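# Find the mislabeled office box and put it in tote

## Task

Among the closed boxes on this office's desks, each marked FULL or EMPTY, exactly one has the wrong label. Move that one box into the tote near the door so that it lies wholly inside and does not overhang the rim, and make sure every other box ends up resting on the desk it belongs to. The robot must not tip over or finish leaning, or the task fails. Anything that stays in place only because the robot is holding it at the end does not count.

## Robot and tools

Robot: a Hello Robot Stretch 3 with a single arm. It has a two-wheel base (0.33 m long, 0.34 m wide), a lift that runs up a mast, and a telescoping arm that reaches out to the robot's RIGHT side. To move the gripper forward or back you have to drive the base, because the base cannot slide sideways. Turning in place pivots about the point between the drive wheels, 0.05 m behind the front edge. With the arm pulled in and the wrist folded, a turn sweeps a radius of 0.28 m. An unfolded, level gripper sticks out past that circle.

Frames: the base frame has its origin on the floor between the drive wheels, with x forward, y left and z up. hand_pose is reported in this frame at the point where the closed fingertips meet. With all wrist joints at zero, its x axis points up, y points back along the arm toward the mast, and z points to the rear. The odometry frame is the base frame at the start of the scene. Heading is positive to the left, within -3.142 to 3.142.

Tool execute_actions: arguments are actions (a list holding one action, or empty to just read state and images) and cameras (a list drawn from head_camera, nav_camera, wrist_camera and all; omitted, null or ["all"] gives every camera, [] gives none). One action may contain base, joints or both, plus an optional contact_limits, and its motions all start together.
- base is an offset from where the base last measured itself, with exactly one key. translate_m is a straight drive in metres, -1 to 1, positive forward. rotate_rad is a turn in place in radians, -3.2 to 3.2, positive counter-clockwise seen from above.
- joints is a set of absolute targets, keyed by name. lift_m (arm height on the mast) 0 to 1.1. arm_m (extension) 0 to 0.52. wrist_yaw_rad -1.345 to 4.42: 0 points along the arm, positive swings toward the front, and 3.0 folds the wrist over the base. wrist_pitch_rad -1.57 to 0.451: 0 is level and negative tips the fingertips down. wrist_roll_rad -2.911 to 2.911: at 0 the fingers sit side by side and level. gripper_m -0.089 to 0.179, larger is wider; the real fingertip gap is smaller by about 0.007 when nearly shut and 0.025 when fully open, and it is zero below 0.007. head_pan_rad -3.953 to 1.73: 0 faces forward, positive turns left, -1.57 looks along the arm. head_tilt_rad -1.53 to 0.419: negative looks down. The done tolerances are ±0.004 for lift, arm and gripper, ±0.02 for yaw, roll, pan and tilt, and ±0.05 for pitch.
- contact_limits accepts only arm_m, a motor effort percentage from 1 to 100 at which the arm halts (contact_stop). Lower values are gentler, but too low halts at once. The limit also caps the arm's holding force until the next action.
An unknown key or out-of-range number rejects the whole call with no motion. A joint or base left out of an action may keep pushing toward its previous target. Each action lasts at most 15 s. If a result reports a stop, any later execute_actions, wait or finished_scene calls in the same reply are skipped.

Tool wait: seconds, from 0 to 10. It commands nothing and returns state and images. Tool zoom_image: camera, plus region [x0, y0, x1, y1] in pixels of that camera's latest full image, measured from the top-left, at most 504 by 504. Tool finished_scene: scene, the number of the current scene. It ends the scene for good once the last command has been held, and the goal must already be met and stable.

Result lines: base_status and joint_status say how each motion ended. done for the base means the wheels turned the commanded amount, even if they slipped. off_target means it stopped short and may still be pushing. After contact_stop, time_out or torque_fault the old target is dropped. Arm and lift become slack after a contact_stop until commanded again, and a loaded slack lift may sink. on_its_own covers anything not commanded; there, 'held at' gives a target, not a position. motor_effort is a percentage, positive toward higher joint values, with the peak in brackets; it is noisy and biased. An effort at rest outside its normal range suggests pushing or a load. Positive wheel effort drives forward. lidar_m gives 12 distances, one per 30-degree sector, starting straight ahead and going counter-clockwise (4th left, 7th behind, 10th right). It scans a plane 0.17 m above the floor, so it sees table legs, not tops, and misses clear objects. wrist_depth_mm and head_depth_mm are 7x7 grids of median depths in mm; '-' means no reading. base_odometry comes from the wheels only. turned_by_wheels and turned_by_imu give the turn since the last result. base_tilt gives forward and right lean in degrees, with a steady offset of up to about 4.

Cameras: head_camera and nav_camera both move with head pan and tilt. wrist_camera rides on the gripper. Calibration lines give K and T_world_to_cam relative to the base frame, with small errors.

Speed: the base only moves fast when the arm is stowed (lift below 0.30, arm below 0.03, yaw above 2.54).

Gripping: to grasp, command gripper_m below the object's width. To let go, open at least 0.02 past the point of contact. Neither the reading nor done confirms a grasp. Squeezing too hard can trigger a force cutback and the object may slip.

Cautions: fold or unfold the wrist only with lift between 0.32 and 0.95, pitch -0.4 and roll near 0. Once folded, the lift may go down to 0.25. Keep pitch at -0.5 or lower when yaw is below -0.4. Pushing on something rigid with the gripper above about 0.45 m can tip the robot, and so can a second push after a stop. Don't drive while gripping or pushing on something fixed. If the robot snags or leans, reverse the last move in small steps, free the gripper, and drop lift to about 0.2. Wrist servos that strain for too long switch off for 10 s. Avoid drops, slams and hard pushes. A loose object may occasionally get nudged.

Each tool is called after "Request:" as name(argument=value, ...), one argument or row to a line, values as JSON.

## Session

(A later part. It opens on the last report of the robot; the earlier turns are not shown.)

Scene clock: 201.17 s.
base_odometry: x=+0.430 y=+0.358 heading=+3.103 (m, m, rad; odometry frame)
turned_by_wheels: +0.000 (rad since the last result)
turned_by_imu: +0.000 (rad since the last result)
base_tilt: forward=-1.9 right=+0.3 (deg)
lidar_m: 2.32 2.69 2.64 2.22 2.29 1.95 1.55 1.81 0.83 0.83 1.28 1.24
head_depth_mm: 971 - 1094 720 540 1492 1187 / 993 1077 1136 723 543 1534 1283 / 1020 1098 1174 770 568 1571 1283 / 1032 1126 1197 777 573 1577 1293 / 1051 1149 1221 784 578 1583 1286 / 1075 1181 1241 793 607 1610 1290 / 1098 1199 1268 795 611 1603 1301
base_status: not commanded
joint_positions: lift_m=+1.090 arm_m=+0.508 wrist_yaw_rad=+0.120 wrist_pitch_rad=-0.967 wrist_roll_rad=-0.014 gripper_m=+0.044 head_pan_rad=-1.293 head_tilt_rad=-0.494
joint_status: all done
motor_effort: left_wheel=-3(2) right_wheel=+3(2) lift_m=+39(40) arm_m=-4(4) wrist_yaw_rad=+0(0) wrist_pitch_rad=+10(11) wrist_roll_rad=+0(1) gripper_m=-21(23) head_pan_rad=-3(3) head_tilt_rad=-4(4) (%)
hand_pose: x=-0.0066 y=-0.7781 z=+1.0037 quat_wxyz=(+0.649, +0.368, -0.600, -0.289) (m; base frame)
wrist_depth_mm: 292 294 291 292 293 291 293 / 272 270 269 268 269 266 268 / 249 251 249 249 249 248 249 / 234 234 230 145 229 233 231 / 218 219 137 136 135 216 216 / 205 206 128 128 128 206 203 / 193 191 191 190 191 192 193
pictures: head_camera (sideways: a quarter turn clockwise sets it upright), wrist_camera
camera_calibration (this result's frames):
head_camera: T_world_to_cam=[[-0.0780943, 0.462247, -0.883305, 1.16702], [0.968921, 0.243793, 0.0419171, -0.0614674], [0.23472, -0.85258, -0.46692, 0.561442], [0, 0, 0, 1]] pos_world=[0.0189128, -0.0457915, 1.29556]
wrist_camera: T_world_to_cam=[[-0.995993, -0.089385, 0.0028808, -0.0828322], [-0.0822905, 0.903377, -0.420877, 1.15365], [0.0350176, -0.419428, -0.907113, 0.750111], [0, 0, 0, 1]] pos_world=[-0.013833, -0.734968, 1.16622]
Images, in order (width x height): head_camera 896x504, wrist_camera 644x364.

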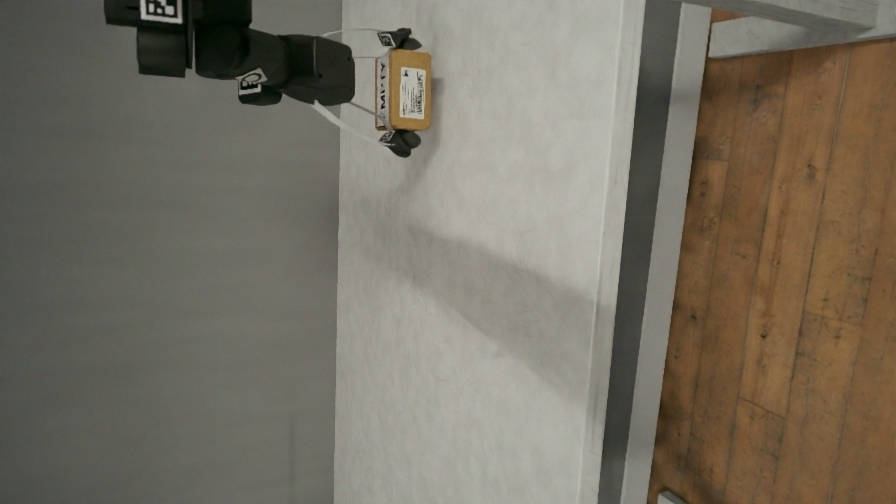

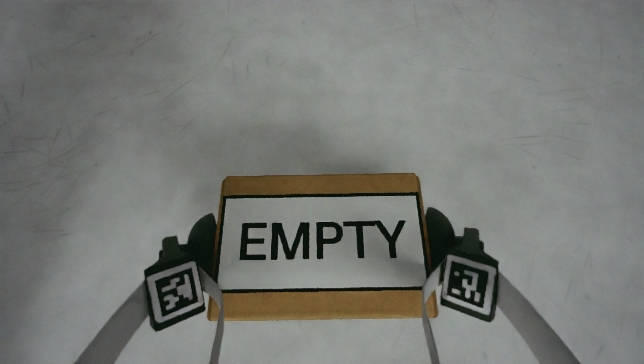

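Request:
execute_actions(
  actions=[
    {"base":{"rotate_rad":1.55},"joints":{"arm_m":0.2,"wrist_yaw_rad":0,"head_pan_rad":-0.3,"head_tilt_rad":-0.6}},
  ],
  cameras=["wrist_camera","head_camera"],
)

Request:
execute_actions(
  actions=[
    {"base":{"translate_m":1.0},"joints":{"lift_m":0.32,"head_pan_rad":-0.55,"head_tilt_rad":-0.85}},
  ],
  cameras=["wrist_camera","head_camera"],
)

Scene clock: 214.43 s.
base_odometry: x=+0.430 y=+0.358 heading=-1.630 (m, m, rad; odometry frame)
turned_by_wheels: +1.550 (rad since the last result)
turned_by_imu: +1.560 (rad since the last result)
base_tilt: forward=-1.9 right=+0.3 (deg)
lidar_m: 2.22 2.28 1.67 1.56 1.87 0.84 0.83 1.27 1.24 2.32 2.69 2.66
head_depth_mm: 2633 2907 3198 2354 1778 1434 1205 / 2462 2779 3057 2396 1783 1445 1207 / 2380 2609 2937 2394 1810 1448 1211 / 2278 2519 2782 2419 1819 1461 1215 / 2164 2386 2652 2361 1832 1459 1222 / 2119 2314 2523 2418 1832 1456 1222 / 2020 2176 2374 2351 1841 1475 1225
base_status: done
joint_positions: lift_m=+1.090 arm_m=+0.200 wrist_yaw_rad=+0.002 wrist_pitch_rad=-0.968 wrist_roll_rad=-0.014 gripper_m=+0.044 head_pan_rad=-0.307 head_tilt_rad=-0.593
joint_status: all done
motor_effort: left_wheel=-3(11) right_wheel=+3(8) lift_m=+39(39) arm_m=-4(2) wrist_yaw_rad=-2(2) wrist_pitch_rad=+10(10) wrist_roll_rad=+0(0) gripper_m=-22(23) head_pan_rad=+3(37) head_tilt_rad=-4(21) (%)
hand_pose: x=-0.0214 y=-0.4708 z=+1.0036 quat_wxyz=(+0.631, +0.332, -0.621, -0.326) (m; base frame)
wrist_depth_mm: - - - - - - - / - - - - - - 939 / - - - - - - - / - - - 145 - - - / - - 137 136 135 - - / - - 128 128 128 - - / - - - - - - -
pictures: head_camera (sideways: a quarter turn clockwise sets it upright), wrist_camera
camera_calibration (this result's frames):
head_camera: T_world_to_cam=[[-0.509186, 0.21568, -0.833194, 1.1043], [0.335494, 0.94125, 0.0386215, -0.0533078], [0.792574, -0.259866, -0.551631, 0.668258], [0, 0, 0, 1]] pos_world=[0.0505338, -0.0143406, 1.29078]
wrist_camera: T_world_to_cam=[[-0.99959, 0.0285001, 0.00290005, -0.0146933], [0.0246391, 0.90696, -0.420495, 0.878471], [-0.0146144, -0.420251, -0.90729, 0.878164], [0, 0, 0, 1]] pos_world=[-0.0234982, -0.42727, 1.16618]
Images, in order (width x height): head_camera 896x504, wrist_camera 644x364.

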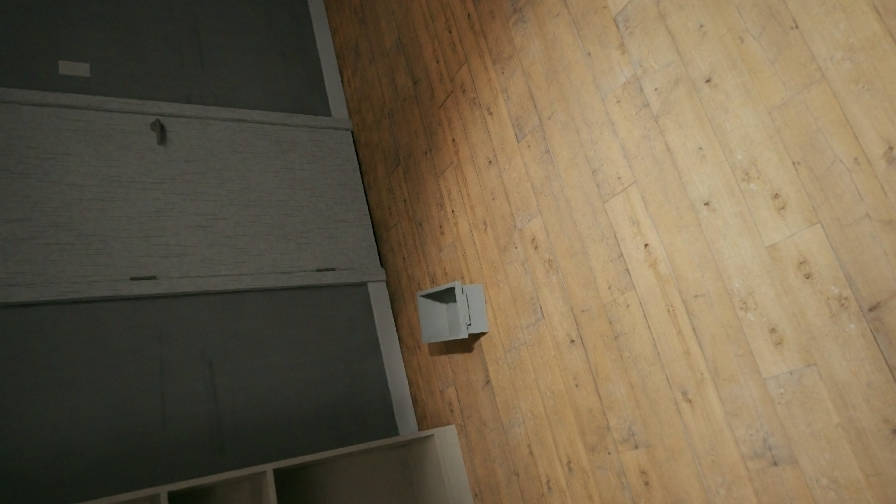

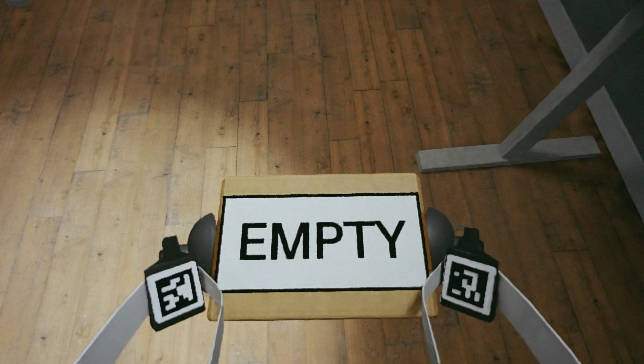

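Scene clock: 225.60 s.
base_odometry: x=+0.371 y=-0.640 heading=-1.630 (m, m, rad; odometry frame)
turned_by_wheels: +0.000 (rad since the last result)
turned_by_imu: +0.001 (rad since the last result)
base_tilt: forward=-1.9 right=+0.2 (deg)
lidar_m: 1.22 1.37 2.06 1.37 2.12 2.35 1.81 1.99 2.42 2.29 2.28 1.62
head_depth_mm: 2159 2526 2181 1754 1462 1252 1101 / 1931 2303 2173 1762 1466 1255 1099 / 1762 2056 2195 1764 1460 1260 1103 / 1631 1861 2084 1768 1470 1257 1104 / 1499 1717 2008 1682 1471 1255 1112 / 1420 1585 1832 1782 1485 1277 1111 / 1332 1482 1689 1774 1476 1273 1108
base_status: done
joint_positions: lift_m=+0.320 arm_m=+0.200 wrist_yaw_rad=+0.002 wrist_pitch_rad=-0.968 wrist_roll_rad=-0.014 gripper_m=+0.044 head_pan_rad=-0.543 head_tilt_rad=-0.839
joint_status: all done
motor_effort: left_wheel=-2(5) right_wheel=+2(7) lift_m=+25(35) arm_m=-4(4) wrist_yaw_rad=-2(2) wrist_pitch_rad=+10(10) wrist_roll_rad=+0(1) gripper_m=-21(22) head_pan_rad=-3(20) head_tilt_rad=-7(31) (%)
hand_pose: x=-0.0214 y=-0.4708 z=+0.2342 quat_wxyz=(+0.631, +0.332, -0.621, -0.327) (m; base frame)
wrist_depth_mm: 541 544 548 546 547 538 548 / 501 501 505 501 498 494 495 / 461 469 462 465 462 458 466 / 434 434 427 145 425 434 433 / 400 404 137 135 135 401 402 / 379 379 128 128 128 381 377 / 360 353 355 350 355 358 356
pictures: head_camera (sideways: a quarter turn clockwise sets it upright), wrist_camera
camera_calibration (this result's frames):
head_camera: T_world_to_cam=[[-0.604639, 0.425337, -0.673425, 0.896634], [0.553464, 0.832375, 0.0287993, -0.0418391], [0.572791, -0.355303, -0.738695, 0.912926], [0, 0, 0, 1]] pos_world=[0.0423797, -0.0221802, 1.27939]
wrist_camera: T_world_to_cam=[[-0.99959, 0.0284996, 0.00290659, -0.0124653], [0.0246391, 0.907051, -0.420299, 0.554882], [-0.0146148, -0.420055, -0.907381, 0.180207], [0, 0, 0, 1]] pos_world=[-0.0234982, -0.427254, 0.396769]
Images, in order (width x height): head_camera 896x504, wrist_camera 644x364.

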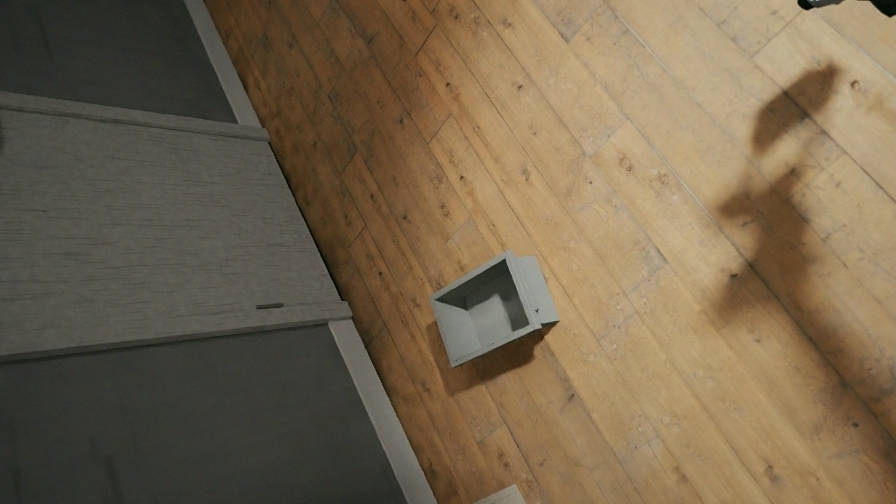

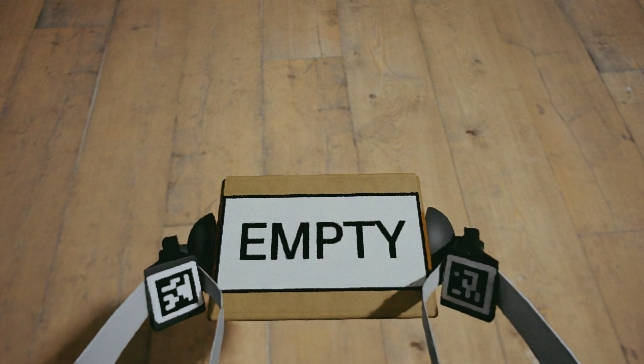

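Request:
execute_actions(
  actions=[
    {"base":{"translate_m":0.96},"joints":{"lift_m":0.29,"wrist_yaw_rad":-0.17,"arm_m":0.17,"head_pan_rad":-1.35,"head_tilt_rad":-1.15}},
  ],
  cameras=["wrist_camera","head_camera"],
)

Scene clock: 244.97 s.
base_odometry: x=+0.314 y=-1.599 heading=-1.630 (m, m, rad; odometry frame)
turned_by_wheels: +0.000 (rad since the last result)
turned_by_imu: +0.003 (rad since the last result)
base_tilt: forward=-1.9 right=+0.3 (deg)
lidar_m: 0.27 0.53 0.70 1.86 1.94 2.46 2.77 2.85 2.80 2.27 0.88 0.27
head_depth_mm: 2025 1790 1576 1411 1288 1171 1086 / 2077 1789 1576 1407 1281 1184 - / 2052 1771 1570 1422 1248 - - / 2053 1789 1582 1410 1261 1202 - / 2048 1769 1594 1410 1277 1178 1079 / 1607 1685 1578 1414 1285 1167 1050 / 1210 1264 1310 1376 1285 1057 992
base_status: done
joint_positions: lift_m=+0.290 arm_m=+0.170 wrist_yaw_rad=-0.168 wrist_pitch_rad=-0.968 wrist_roll_rad=-0.014 gripper_m=+0.044 head_pan_rad=-1.343 head_tilt_rad=-1.136
joint_status: all done
motor_effort: left_wheel=-3(4) right_wheel=+3(7) lift_m=+25(25) arm_m=-4(2) wrist_yaw_rad=-3(2) wrist_pitch_rad=+10(10) wrist_roll_rad=+0(1) gripper_m=-22(21) head_pan_rad=-3(35) head_tilt_rad=-10(37) (%)
hand_pose: x=-0.0425 y=-0.4389 z=+0.2041 quat_wxyz=(+0.601, +0.278, -0.647, -0.379) (m; base frame)
wrist_depth_mm: 504 507 505 507 500 494 497 / 470 461 460 465 462 457 460 / 428 431 427 428 429 429 425 / 390 312 296 144 272 401 395 / 267 344 137 135 135 372 373 / 253 304 128 128 128 355 349 / 241 325 324 324 262 331 328
pictures: head_camera (sideways: a quarter turn clockwise sets it upright), wrist_camera
camera_calibration (this result's frames):
head_camera: T_world_to_cam=[[-0.153096, 0.890388, -0.428684, 0.575041], [0.984219, 0.176336, 0.0147592, -0.0261795], [0.0887339, -0.41966, -0.903334, 1.1299], [0, 0, 0, 1]] pos_world=[0.0135425, -0.0332188, 1.26758]
wrist_camera: T_world_to_cam=[[-0.980525, 0.196375, 0.00291512, 0.0401077], [0.177013, 0.890085, -0.420018, 0.512856], [-0.0850756, -0.411322, -0.907511, 0.166891], [0, 0, 0, 1]] pos_world=[-0.0372573, -0.395715, 0.366748]
Images, in order (width x height): head_camera 896x504, wrist_camera 644x364.

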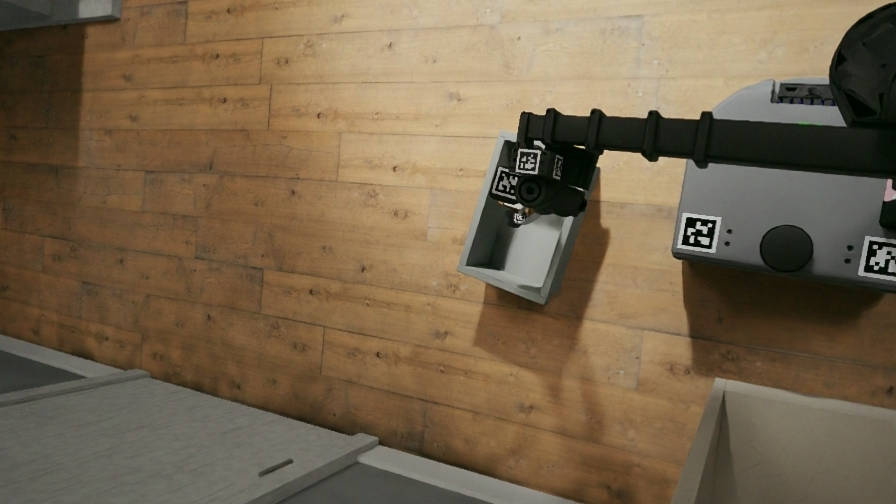

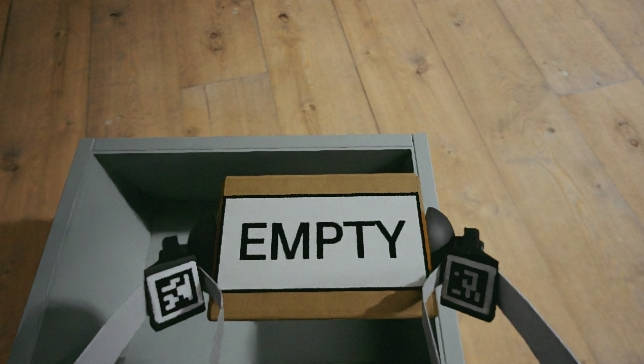

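Request:
execute_actions(
  actions=[
    {"base":{"translate_m":0.047},"joints":{"lift_m":0.25,"arm_m":0.231}},
  ],
  cameras=["wrist_camera","head_camera"],
)

Scene clock: 253.17 s.
base_odometry: x=+0.311 y=-1.646 heading=-1.631 (m, m, rad; odometry frame)
turned_by_wheels: +0.000 (rad since the last result)
turned_by_imu: +0.001 (rad since the last result)
base_tilt: forward=-1.9 right=+0.2 (deg)
lidar_m: 0.22 0.48 0.64 0.73 1.72 2.49 2.82 2.90 2.79 0.46 0.81 0.22
head_depth_mm: 2064 1789 1576 1426 1280 1168 1092 / 2033 1788 1581 1413 1288 1188 - / 2052 1784 1567 1434 1247 - - / 2074 1777 1571 1420 1266 1196 - / 2020 1794 1583 1413 1278 1170 1079 / 1495 1576 1545 1420 1286 1071 1003 / 1101 1151 1232 1310 1258 1057 992
base_status: done
joint_positions: lift_m=+0.250 arm_m=+0.231 wrist_yaw_rad=-0.168 wrist_pitch_rad=-0.968 wrist_roll_rad=-0.014 gripper_m=+0.044 head_pan_rad=-1.343 head_tilt_rad=-1.136
joint_status: all done
motor_effort: left_wheel=-3(4) right_wheel=+2(7) lift_m=+25(26) arm_m=+5(6) wrist_yaw_rad=-2(3) wrist_pitch_rad=+10(11) wrist_roll_rad=+0(0) gripper_m=-22(22) head_pan_rad=-3(3) head_tilt_rad=-9(9) (%)
hand_pose: x=-0.0426 y=-0.4991 z=+0.1641 quat_wxyz=(+0.601, +0.278, -0.647, -0.379) (m; base frame)
wrist_depth_mm: 448 451 446 453 442 441 444 / 408 414 413 408 408 409 411 / 384 380 378 382 383 377 377 / 355 227 226 145 226 233 353 / 333 242 138 136 135 230 329 / 307 213 128 127 128 207 309 / 289 260 288 287 287 258 290
pictures: head_camera (sideways: a quarter turn clockwise sets it upright), wrist_camera
camera_calibration (this result's frames):
head_camera: T_world_to_cam=[[-0.152953, 0.89045, -0.428608, 0.57494], [0.98425, 0.176167, 0.0147549, -0.0261742], [0.088645, -0.4196, -0.90337, 1.12995], [0, 0, 0, 1]] pos_world=[0.0135362, -0.0332172, 1.26757]
wrist_camera: T_world_to_cam=[[-0.980432, 0.196835, 0.00292229, 0.052225], [0.177448, 0.890099, -0.419804, 0.549596], [-0.0852331, -0.411071, -0.90761, 0.105932], [0, 0, 0, 1]] pos_world=[-0.0372926, -0.455929, 0.326715]
Images, in order (width x height): head_camera 896x504, wrist_camera 644x364.

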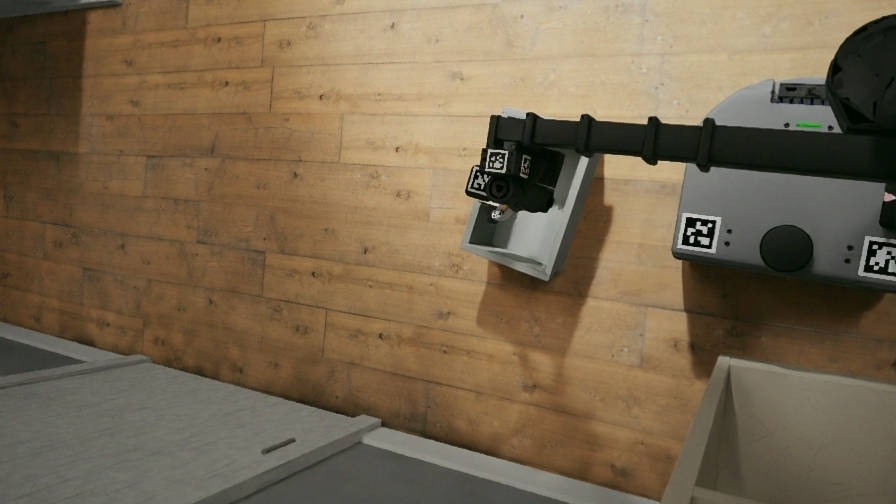

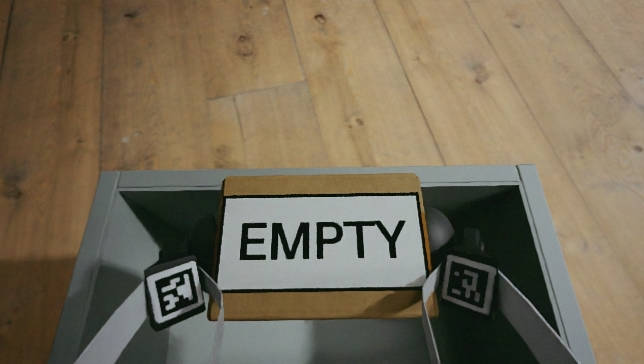

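Request:
execute_actions(
  actions=[
    {"joints":{"lift_m":0.12}},
  ],
  cameras=["wrist_camera","head_camera"],
)

Scene clock: 259.93 s.
base_odometry: x=+0.311 y=-1.646 heading=-1.631 (m, m, rad; odometry frame)
turned_by_wheels: +0.000 (rad since the last result)
turned_by_imu: +0.001 (rad since the last result)
base_tilt: forward=-1.9 right=+0.2 (deg)
lidar_m: 0.22 0.49 0.64 0.73 1.72 2.49 2.82 2.90 2.79 2.29 0.80 0.22
head_depth_mm: 2075 1786 1580 1410 1281 1169 1088 / 2066 1789 1577 1412 1270 1185 - / 2049 1798 1575 1419 1246 - - / 2053 1803 1583 1415 1256 1202 - / 2020 1801 1565 1417 1282 1170 1074 / 1471 1574 1554 1410 1274 1063 999 / 1114 1145 1232 1298 1259 1059 992
base_status: not commanded
joint_positions: lift_m=+0.120 arm_m=+0.231 wrist_yaw_rad=-0.168 wrist_pitch_rad=-0.968 wrist_roll_rad=-0.014 gripper_m=+0.044 head_pan_rad=-1.343 head_tilt_rad=-1.136
joint_status: all done
motor_effort: left_wheel=-2(2) right_wheel=+2(3) lift_m=+26(24) arm_m=+5(5) wrist_yaw_rad=-2(2) wrist_pitch_rad=+10(10) wrist_roll_rad=+0(0) gripper_m=-21(22) head_pan_rad=-3(3) head_tilt_rad=-9(9) (%)
hand_pose: x=-0.0426 y=-0.4991 z=+0.0341 quat_wxyz=(+0.601, +0.278, -0.647, -0.379) (m; base frame)
wrist_depth_mm: 104 105 105 105 106 106 105 / 121 122 122 123 124 124 126 / 152 153 154 156 157 158 150 / 175 203 184 144 187 202 158 / 175 197 137 136 135 194 159 / 175 185 128 127 128 185 159 / 170 171 171 172 172 173 159
pictures: head_camera (sideways: a quarter turn clockwise sets it upright), wrist_camera
camera_calibration (this result's frames):
head_camera: T_world_to_cam=[[-0.152953, 0.89045, -0.428608, 0.57494], [0.98425, 0.176167, 0.0147549, -0.0261742], [0.088645, -0.4196, -0.90337, 1.12995], [0, 0, 0, 1]] pos_world=[0.0135362, -0.0332172, 1.26757]
wrist_camera: T_world_to_cam=[[-0.980432, 0.196835, 0.00292226, 0.0526051], [0.177448, 0.890099, -0.419804, 0.495022], [-0.0852331, -0.411071, -0.90761, -0.012059], [0, 0, 0, 1]] pos_world=[-0.0372926, -0.45593, 0.196714]
Images, in order (width x height): head_camera 896x504, wrist_camera 644x364.

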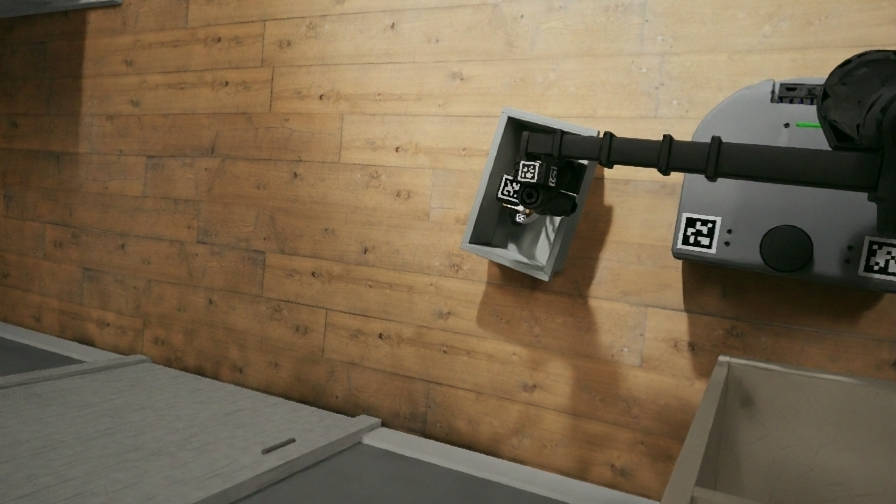

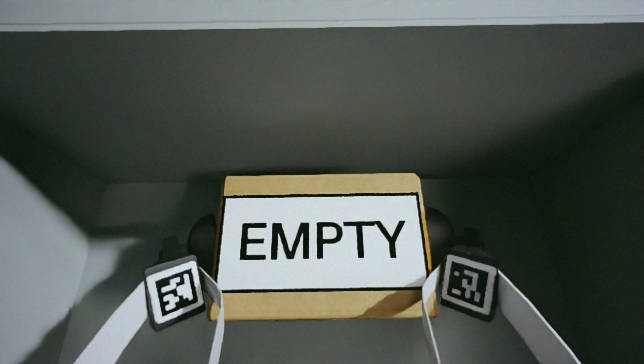

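Request:
execute_actions(
  actions=[
    {"joints":{"lift_m":0.111}},
  ],
  cameras=[],
)

Request:
execute_actions(
  actions=[
    {"joints":{"gripper_m":0.135}},
  ],
  cameras=[],
)

Request:
execute_actions(
  actions=[
    {"joints":{"lift_m":0.26,"head_pan_rad":-2.9,"head_tilt_rad":-0.4}},
  ],
)

Scene clock: 265.70 s.
base_odometry: x=+0.311 y=-1.646 heading=-1.631 (m, m, rad; odometry frame)
turned_by_wheels: +0.000 (rad since the last result)
turned_by_imu: +0.001 (rad since the last result)
base_tilt: forward=-1.9 right=+0.3 (deg)
lidar_m: 0.22 0.49 0.64 0.73 1.72 2.49 2.82 2.90 2.79 2.28 0.81 0.22
head_depth_mm: 2063 1790 1598 1412 1274 1165 1078 / 2039 1776 1588 1420 1258 1183 - / 2055 1793 1583 1416 1248 - - / 2059 1784 1584 1414 1262 1197 - / 2028 1787 1588 1415 1280 1173 1072 / 1481 1569 1548 1419 1275 1066 1008 / 1111 1154 1234 1293 1264 1053 990
base_status: not commanded
joint_positions: lift_m=+0.111 arm_m=+0.231 wrist_yaw_rad=-0.168 wrist_pitch_rad=-0.967 wrist_roll_rad=-0.014 gripper_m=+0.044 head_pan_rad=-1.343 head_tilt_rad=-1.136
joint_status: all done
motor_effort: left_wheel=-3(2) right_wheel=+3(3) lift_m=+22(26) arm_m=+5(5) wrist_yaw_rad=-2(2) wrist_pitch_rad=+10(11) wrist_roll_rad=-1(0) gripper_m=-22(22) head_pan_rad=-3(3) head_tilt_rad=-9(9) (%)
hand_pose: x=-0.0426 y=-0.4993 z=+0.0254 quat_wxyz=(+0.601, +0.278, -0.647, -0.379) (m; base frame)
wrist_depth_mm: 100 100 101 101 102 103 103 / 120 121 122 122 123 124 124 / 151 152 154 155 155 157 150 / 176 196 182 145 185 197 158 / 174 188 137 136 135 187 159 / 172 177 127 127 128 178 159 / 164 164 164 163 163 165 160
pictures: none
No camera images: the call's "cameras" was empty. Leave "cameras" out to get every camera's image.

Scene clock: 267.10 s.
base_odometry: x=+0.311 y=-1.646 heading=-1.631 (m, m, rad; odometry frame)
turned_by_wheels: +0.000 (rad since the last result)
turned_by_imu: +0.000 (rad since the last result)
base_tilt: forward=-1.9 right=+0.3 (deg)
lidar_m: 0.22 0.49 0.64 0.73 1.72 2.49 2.81 2.89 2.80 2.29 0.81 0.22
head_depth_mm: 2073 1796 1568 1414 1277 1175 1079 / 2047 1782 1579 1409 1260 1193 - / 2098 1785 1570 1430 1243 - - / 2052 1792 1577 1411 1256 1211 - / 2013 1785 1579 1414 1291 1176 1076 / 1495 1564 1544 1417 1284 1068 1003 / 1114 1148 1240 1307 1253 1049 997
base_status: not commanded
joint_positions: lift_m=+0.111 arm_m=+0.231 wrist_yaw_rad=-0.168 wrist_pitch_rad=-0.964 wrist_roll_rad=-0.014 gripper_m=+0.135 head_pan_rad=-1.343 head_tilt_rad=-1.136
joint_status: all done
motor_effort: left_wheel=-3(3) right_wheel=+2(3) lift_m=+22(22) arm_m=+5(5) wrist_yaw_rad=-2(2) wrist_pitch_rad=+8(10) wrist_roll_rad=-1(0) gripper_m=+0(91) head_pan_rad=-2(3) head_tilt_rad=-9(9) (%)
hand_pose: x=-0.0427 y=-0.5001 z=+0.0258 quat_wxyz=(+0.601, +0.277, -0.647, -0.378) (m; base frame)
wrist_depth_mm: 99 99 100 101 101 102 102 / 120 121 121 121 122 123 124 / 150 151 152 154 155 156 149 / 174 195 181 146 184 197 158 / 175 191 138 136 137 190 158 / 171 - 130 128 129 - 159 / - 164 164 164 163 165 153
pictures: none
No camera images: the call's "cameras" was empty. Leave "cameras" out to get every camera's image.

Scene clock: 269.30 s.
base_odometry: x=+0.311 y=-1.646 heading=-1.631 (m, m, rad; odometry frame)
turned_by_wheels: +0.000 (rad since the last result)
turned_by_imu: +0.001 (rad since the last result)
base_tilt: forward=-1.9 right=+0.2 (deg)
lidar_m: 0.22 0.49 0.64 0.73 1.72 2.49 2.82 2.89 2.79 2.28 0.80 0.22
head_depth_mm: 2671 2837 3058 3156 2282 1687 1365 / 2688 2805 2957 3171 2274 1709 1350 / 2734 2924 3140 3337 2326 1712 1369 / 2770 2929 3233 3340 2312 1715 1367 / 2799 3035 3126 3269 2319 1724 1384 / 2875 3035 3255 3414 2347 1741 1391 / 2871 3123 3305 3497 2351 1759 1387
base_status: not commanded
joint_positions: lift_m=+0.260 arm_m=+0.231 wrist_yaw_rad=-0.168 wrist_pitch_rad=-0.963 wrist_roll_rad=-0.014 gripper_m=+0.135 head_pan_rad=-2.893 head_tilt_rad=-0.409
joint_status: all done
motor_effort: left_wheel=-3(3) right_wheel=+3(3) lift_m=+37(38) arm_m=+5(5) wrist_yaw_rad=-3(2) wrist_pitch_rad=+7(8) wrist_roll_rad=-1(0) gripper_m=+0(0) head_pan_rad=-3(37) head_tilt_rad=+6(54) (%)
hand_pose: x=-0.0428 y=-0.5003 z=+0.1743 quat_wxyz=(+0.602, +0.276, -0.647, -0.377) (m; base frame)
wrist_depth_mm: 466 466 461 462 460 463 463 / 429 423 425 424 428 427 422 / 398 396 396 394 395 391 399 / 367 238 239 240 244 358 366 / 343 227 314 292 325 225 342 / 325 - 320 271 314 - 320 / 306 251 302 297 301 239 303
pictures: head_camera (sideways: a quarter turn clockwise sets it upright), nav_camera (sideways: a quarter turn counterclockwise sets it upright), wrist_camera
camera_calibration (this result's frames):
head_camera: T_world_to_cam=[[0.389877, 0.0456632, -0.919734, 1.21169], [0.218994, -0.974714, 0.0444393, -0.0601811], [-0.894448, -0.218742, -0.390019, 0.46826], [0, 0, 0, 1]] pos_world=[-0.0403962, -0.0115607, 1.29973]
nav_camera: T_world_to_cam=[[-0.43115, -0.0531256, 0.900715, -1.1255], [-0.249085, 0.96648, -0.0622262, 0.132465], [-0.867218, -0.251184, -0.42993, 0.515147], [0, 0, 0, 1]] pos_world=[-0.00551719, -0.0584208, 1.24347]
wrist_camera: T_world_to_cam=[[-0.980396, 0.197019, 0.00275443, 0.052335], [0.177206, 0.887744, -0.424862, 0.554717], [-0.0861511, -0.416045, -0.905254, 0.111732], [0, 0, 0, 1]] pos_world=[-0.0373643, -0.456272, 0.336679]
Images, in order (width x height): head_camera 896x504, nav_camera 672x504, wrist_camera 644x364.

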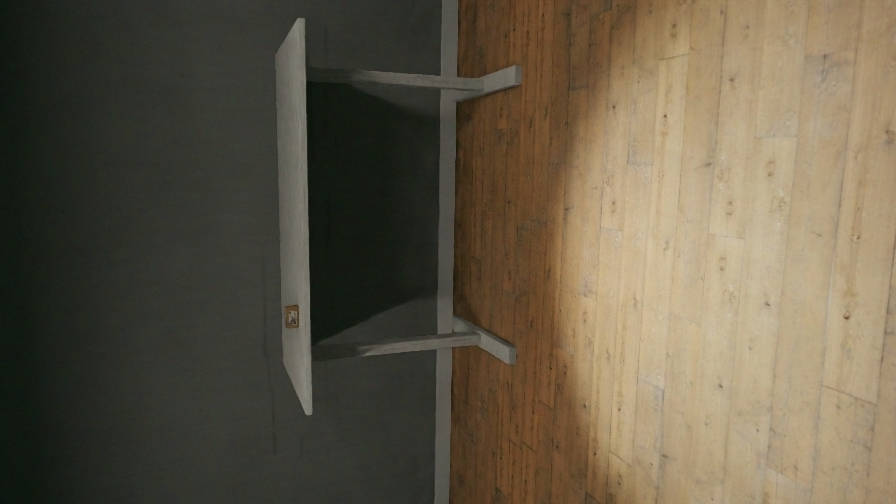

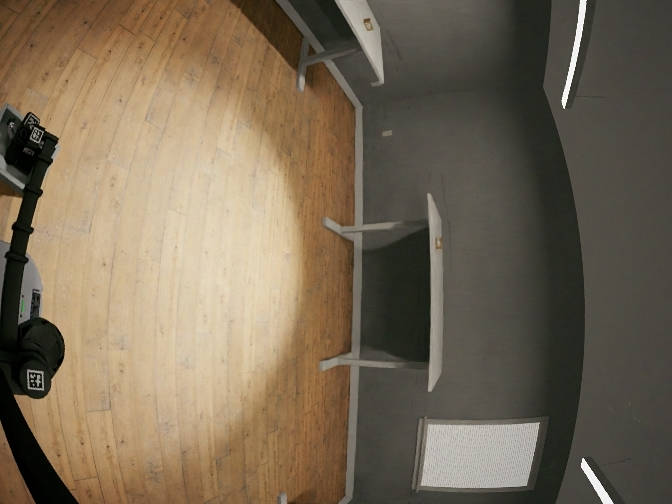

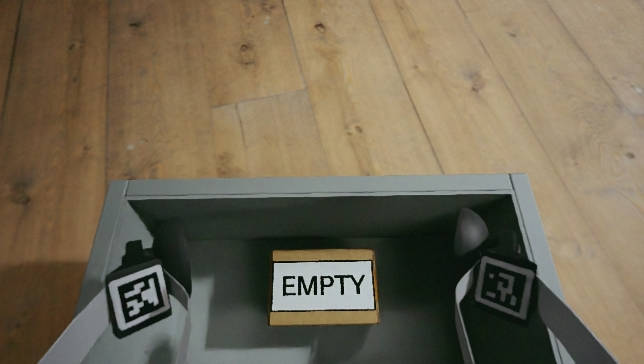

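Request:
finished_scene(
  scene=2,
)

The scene is finished: the task was done.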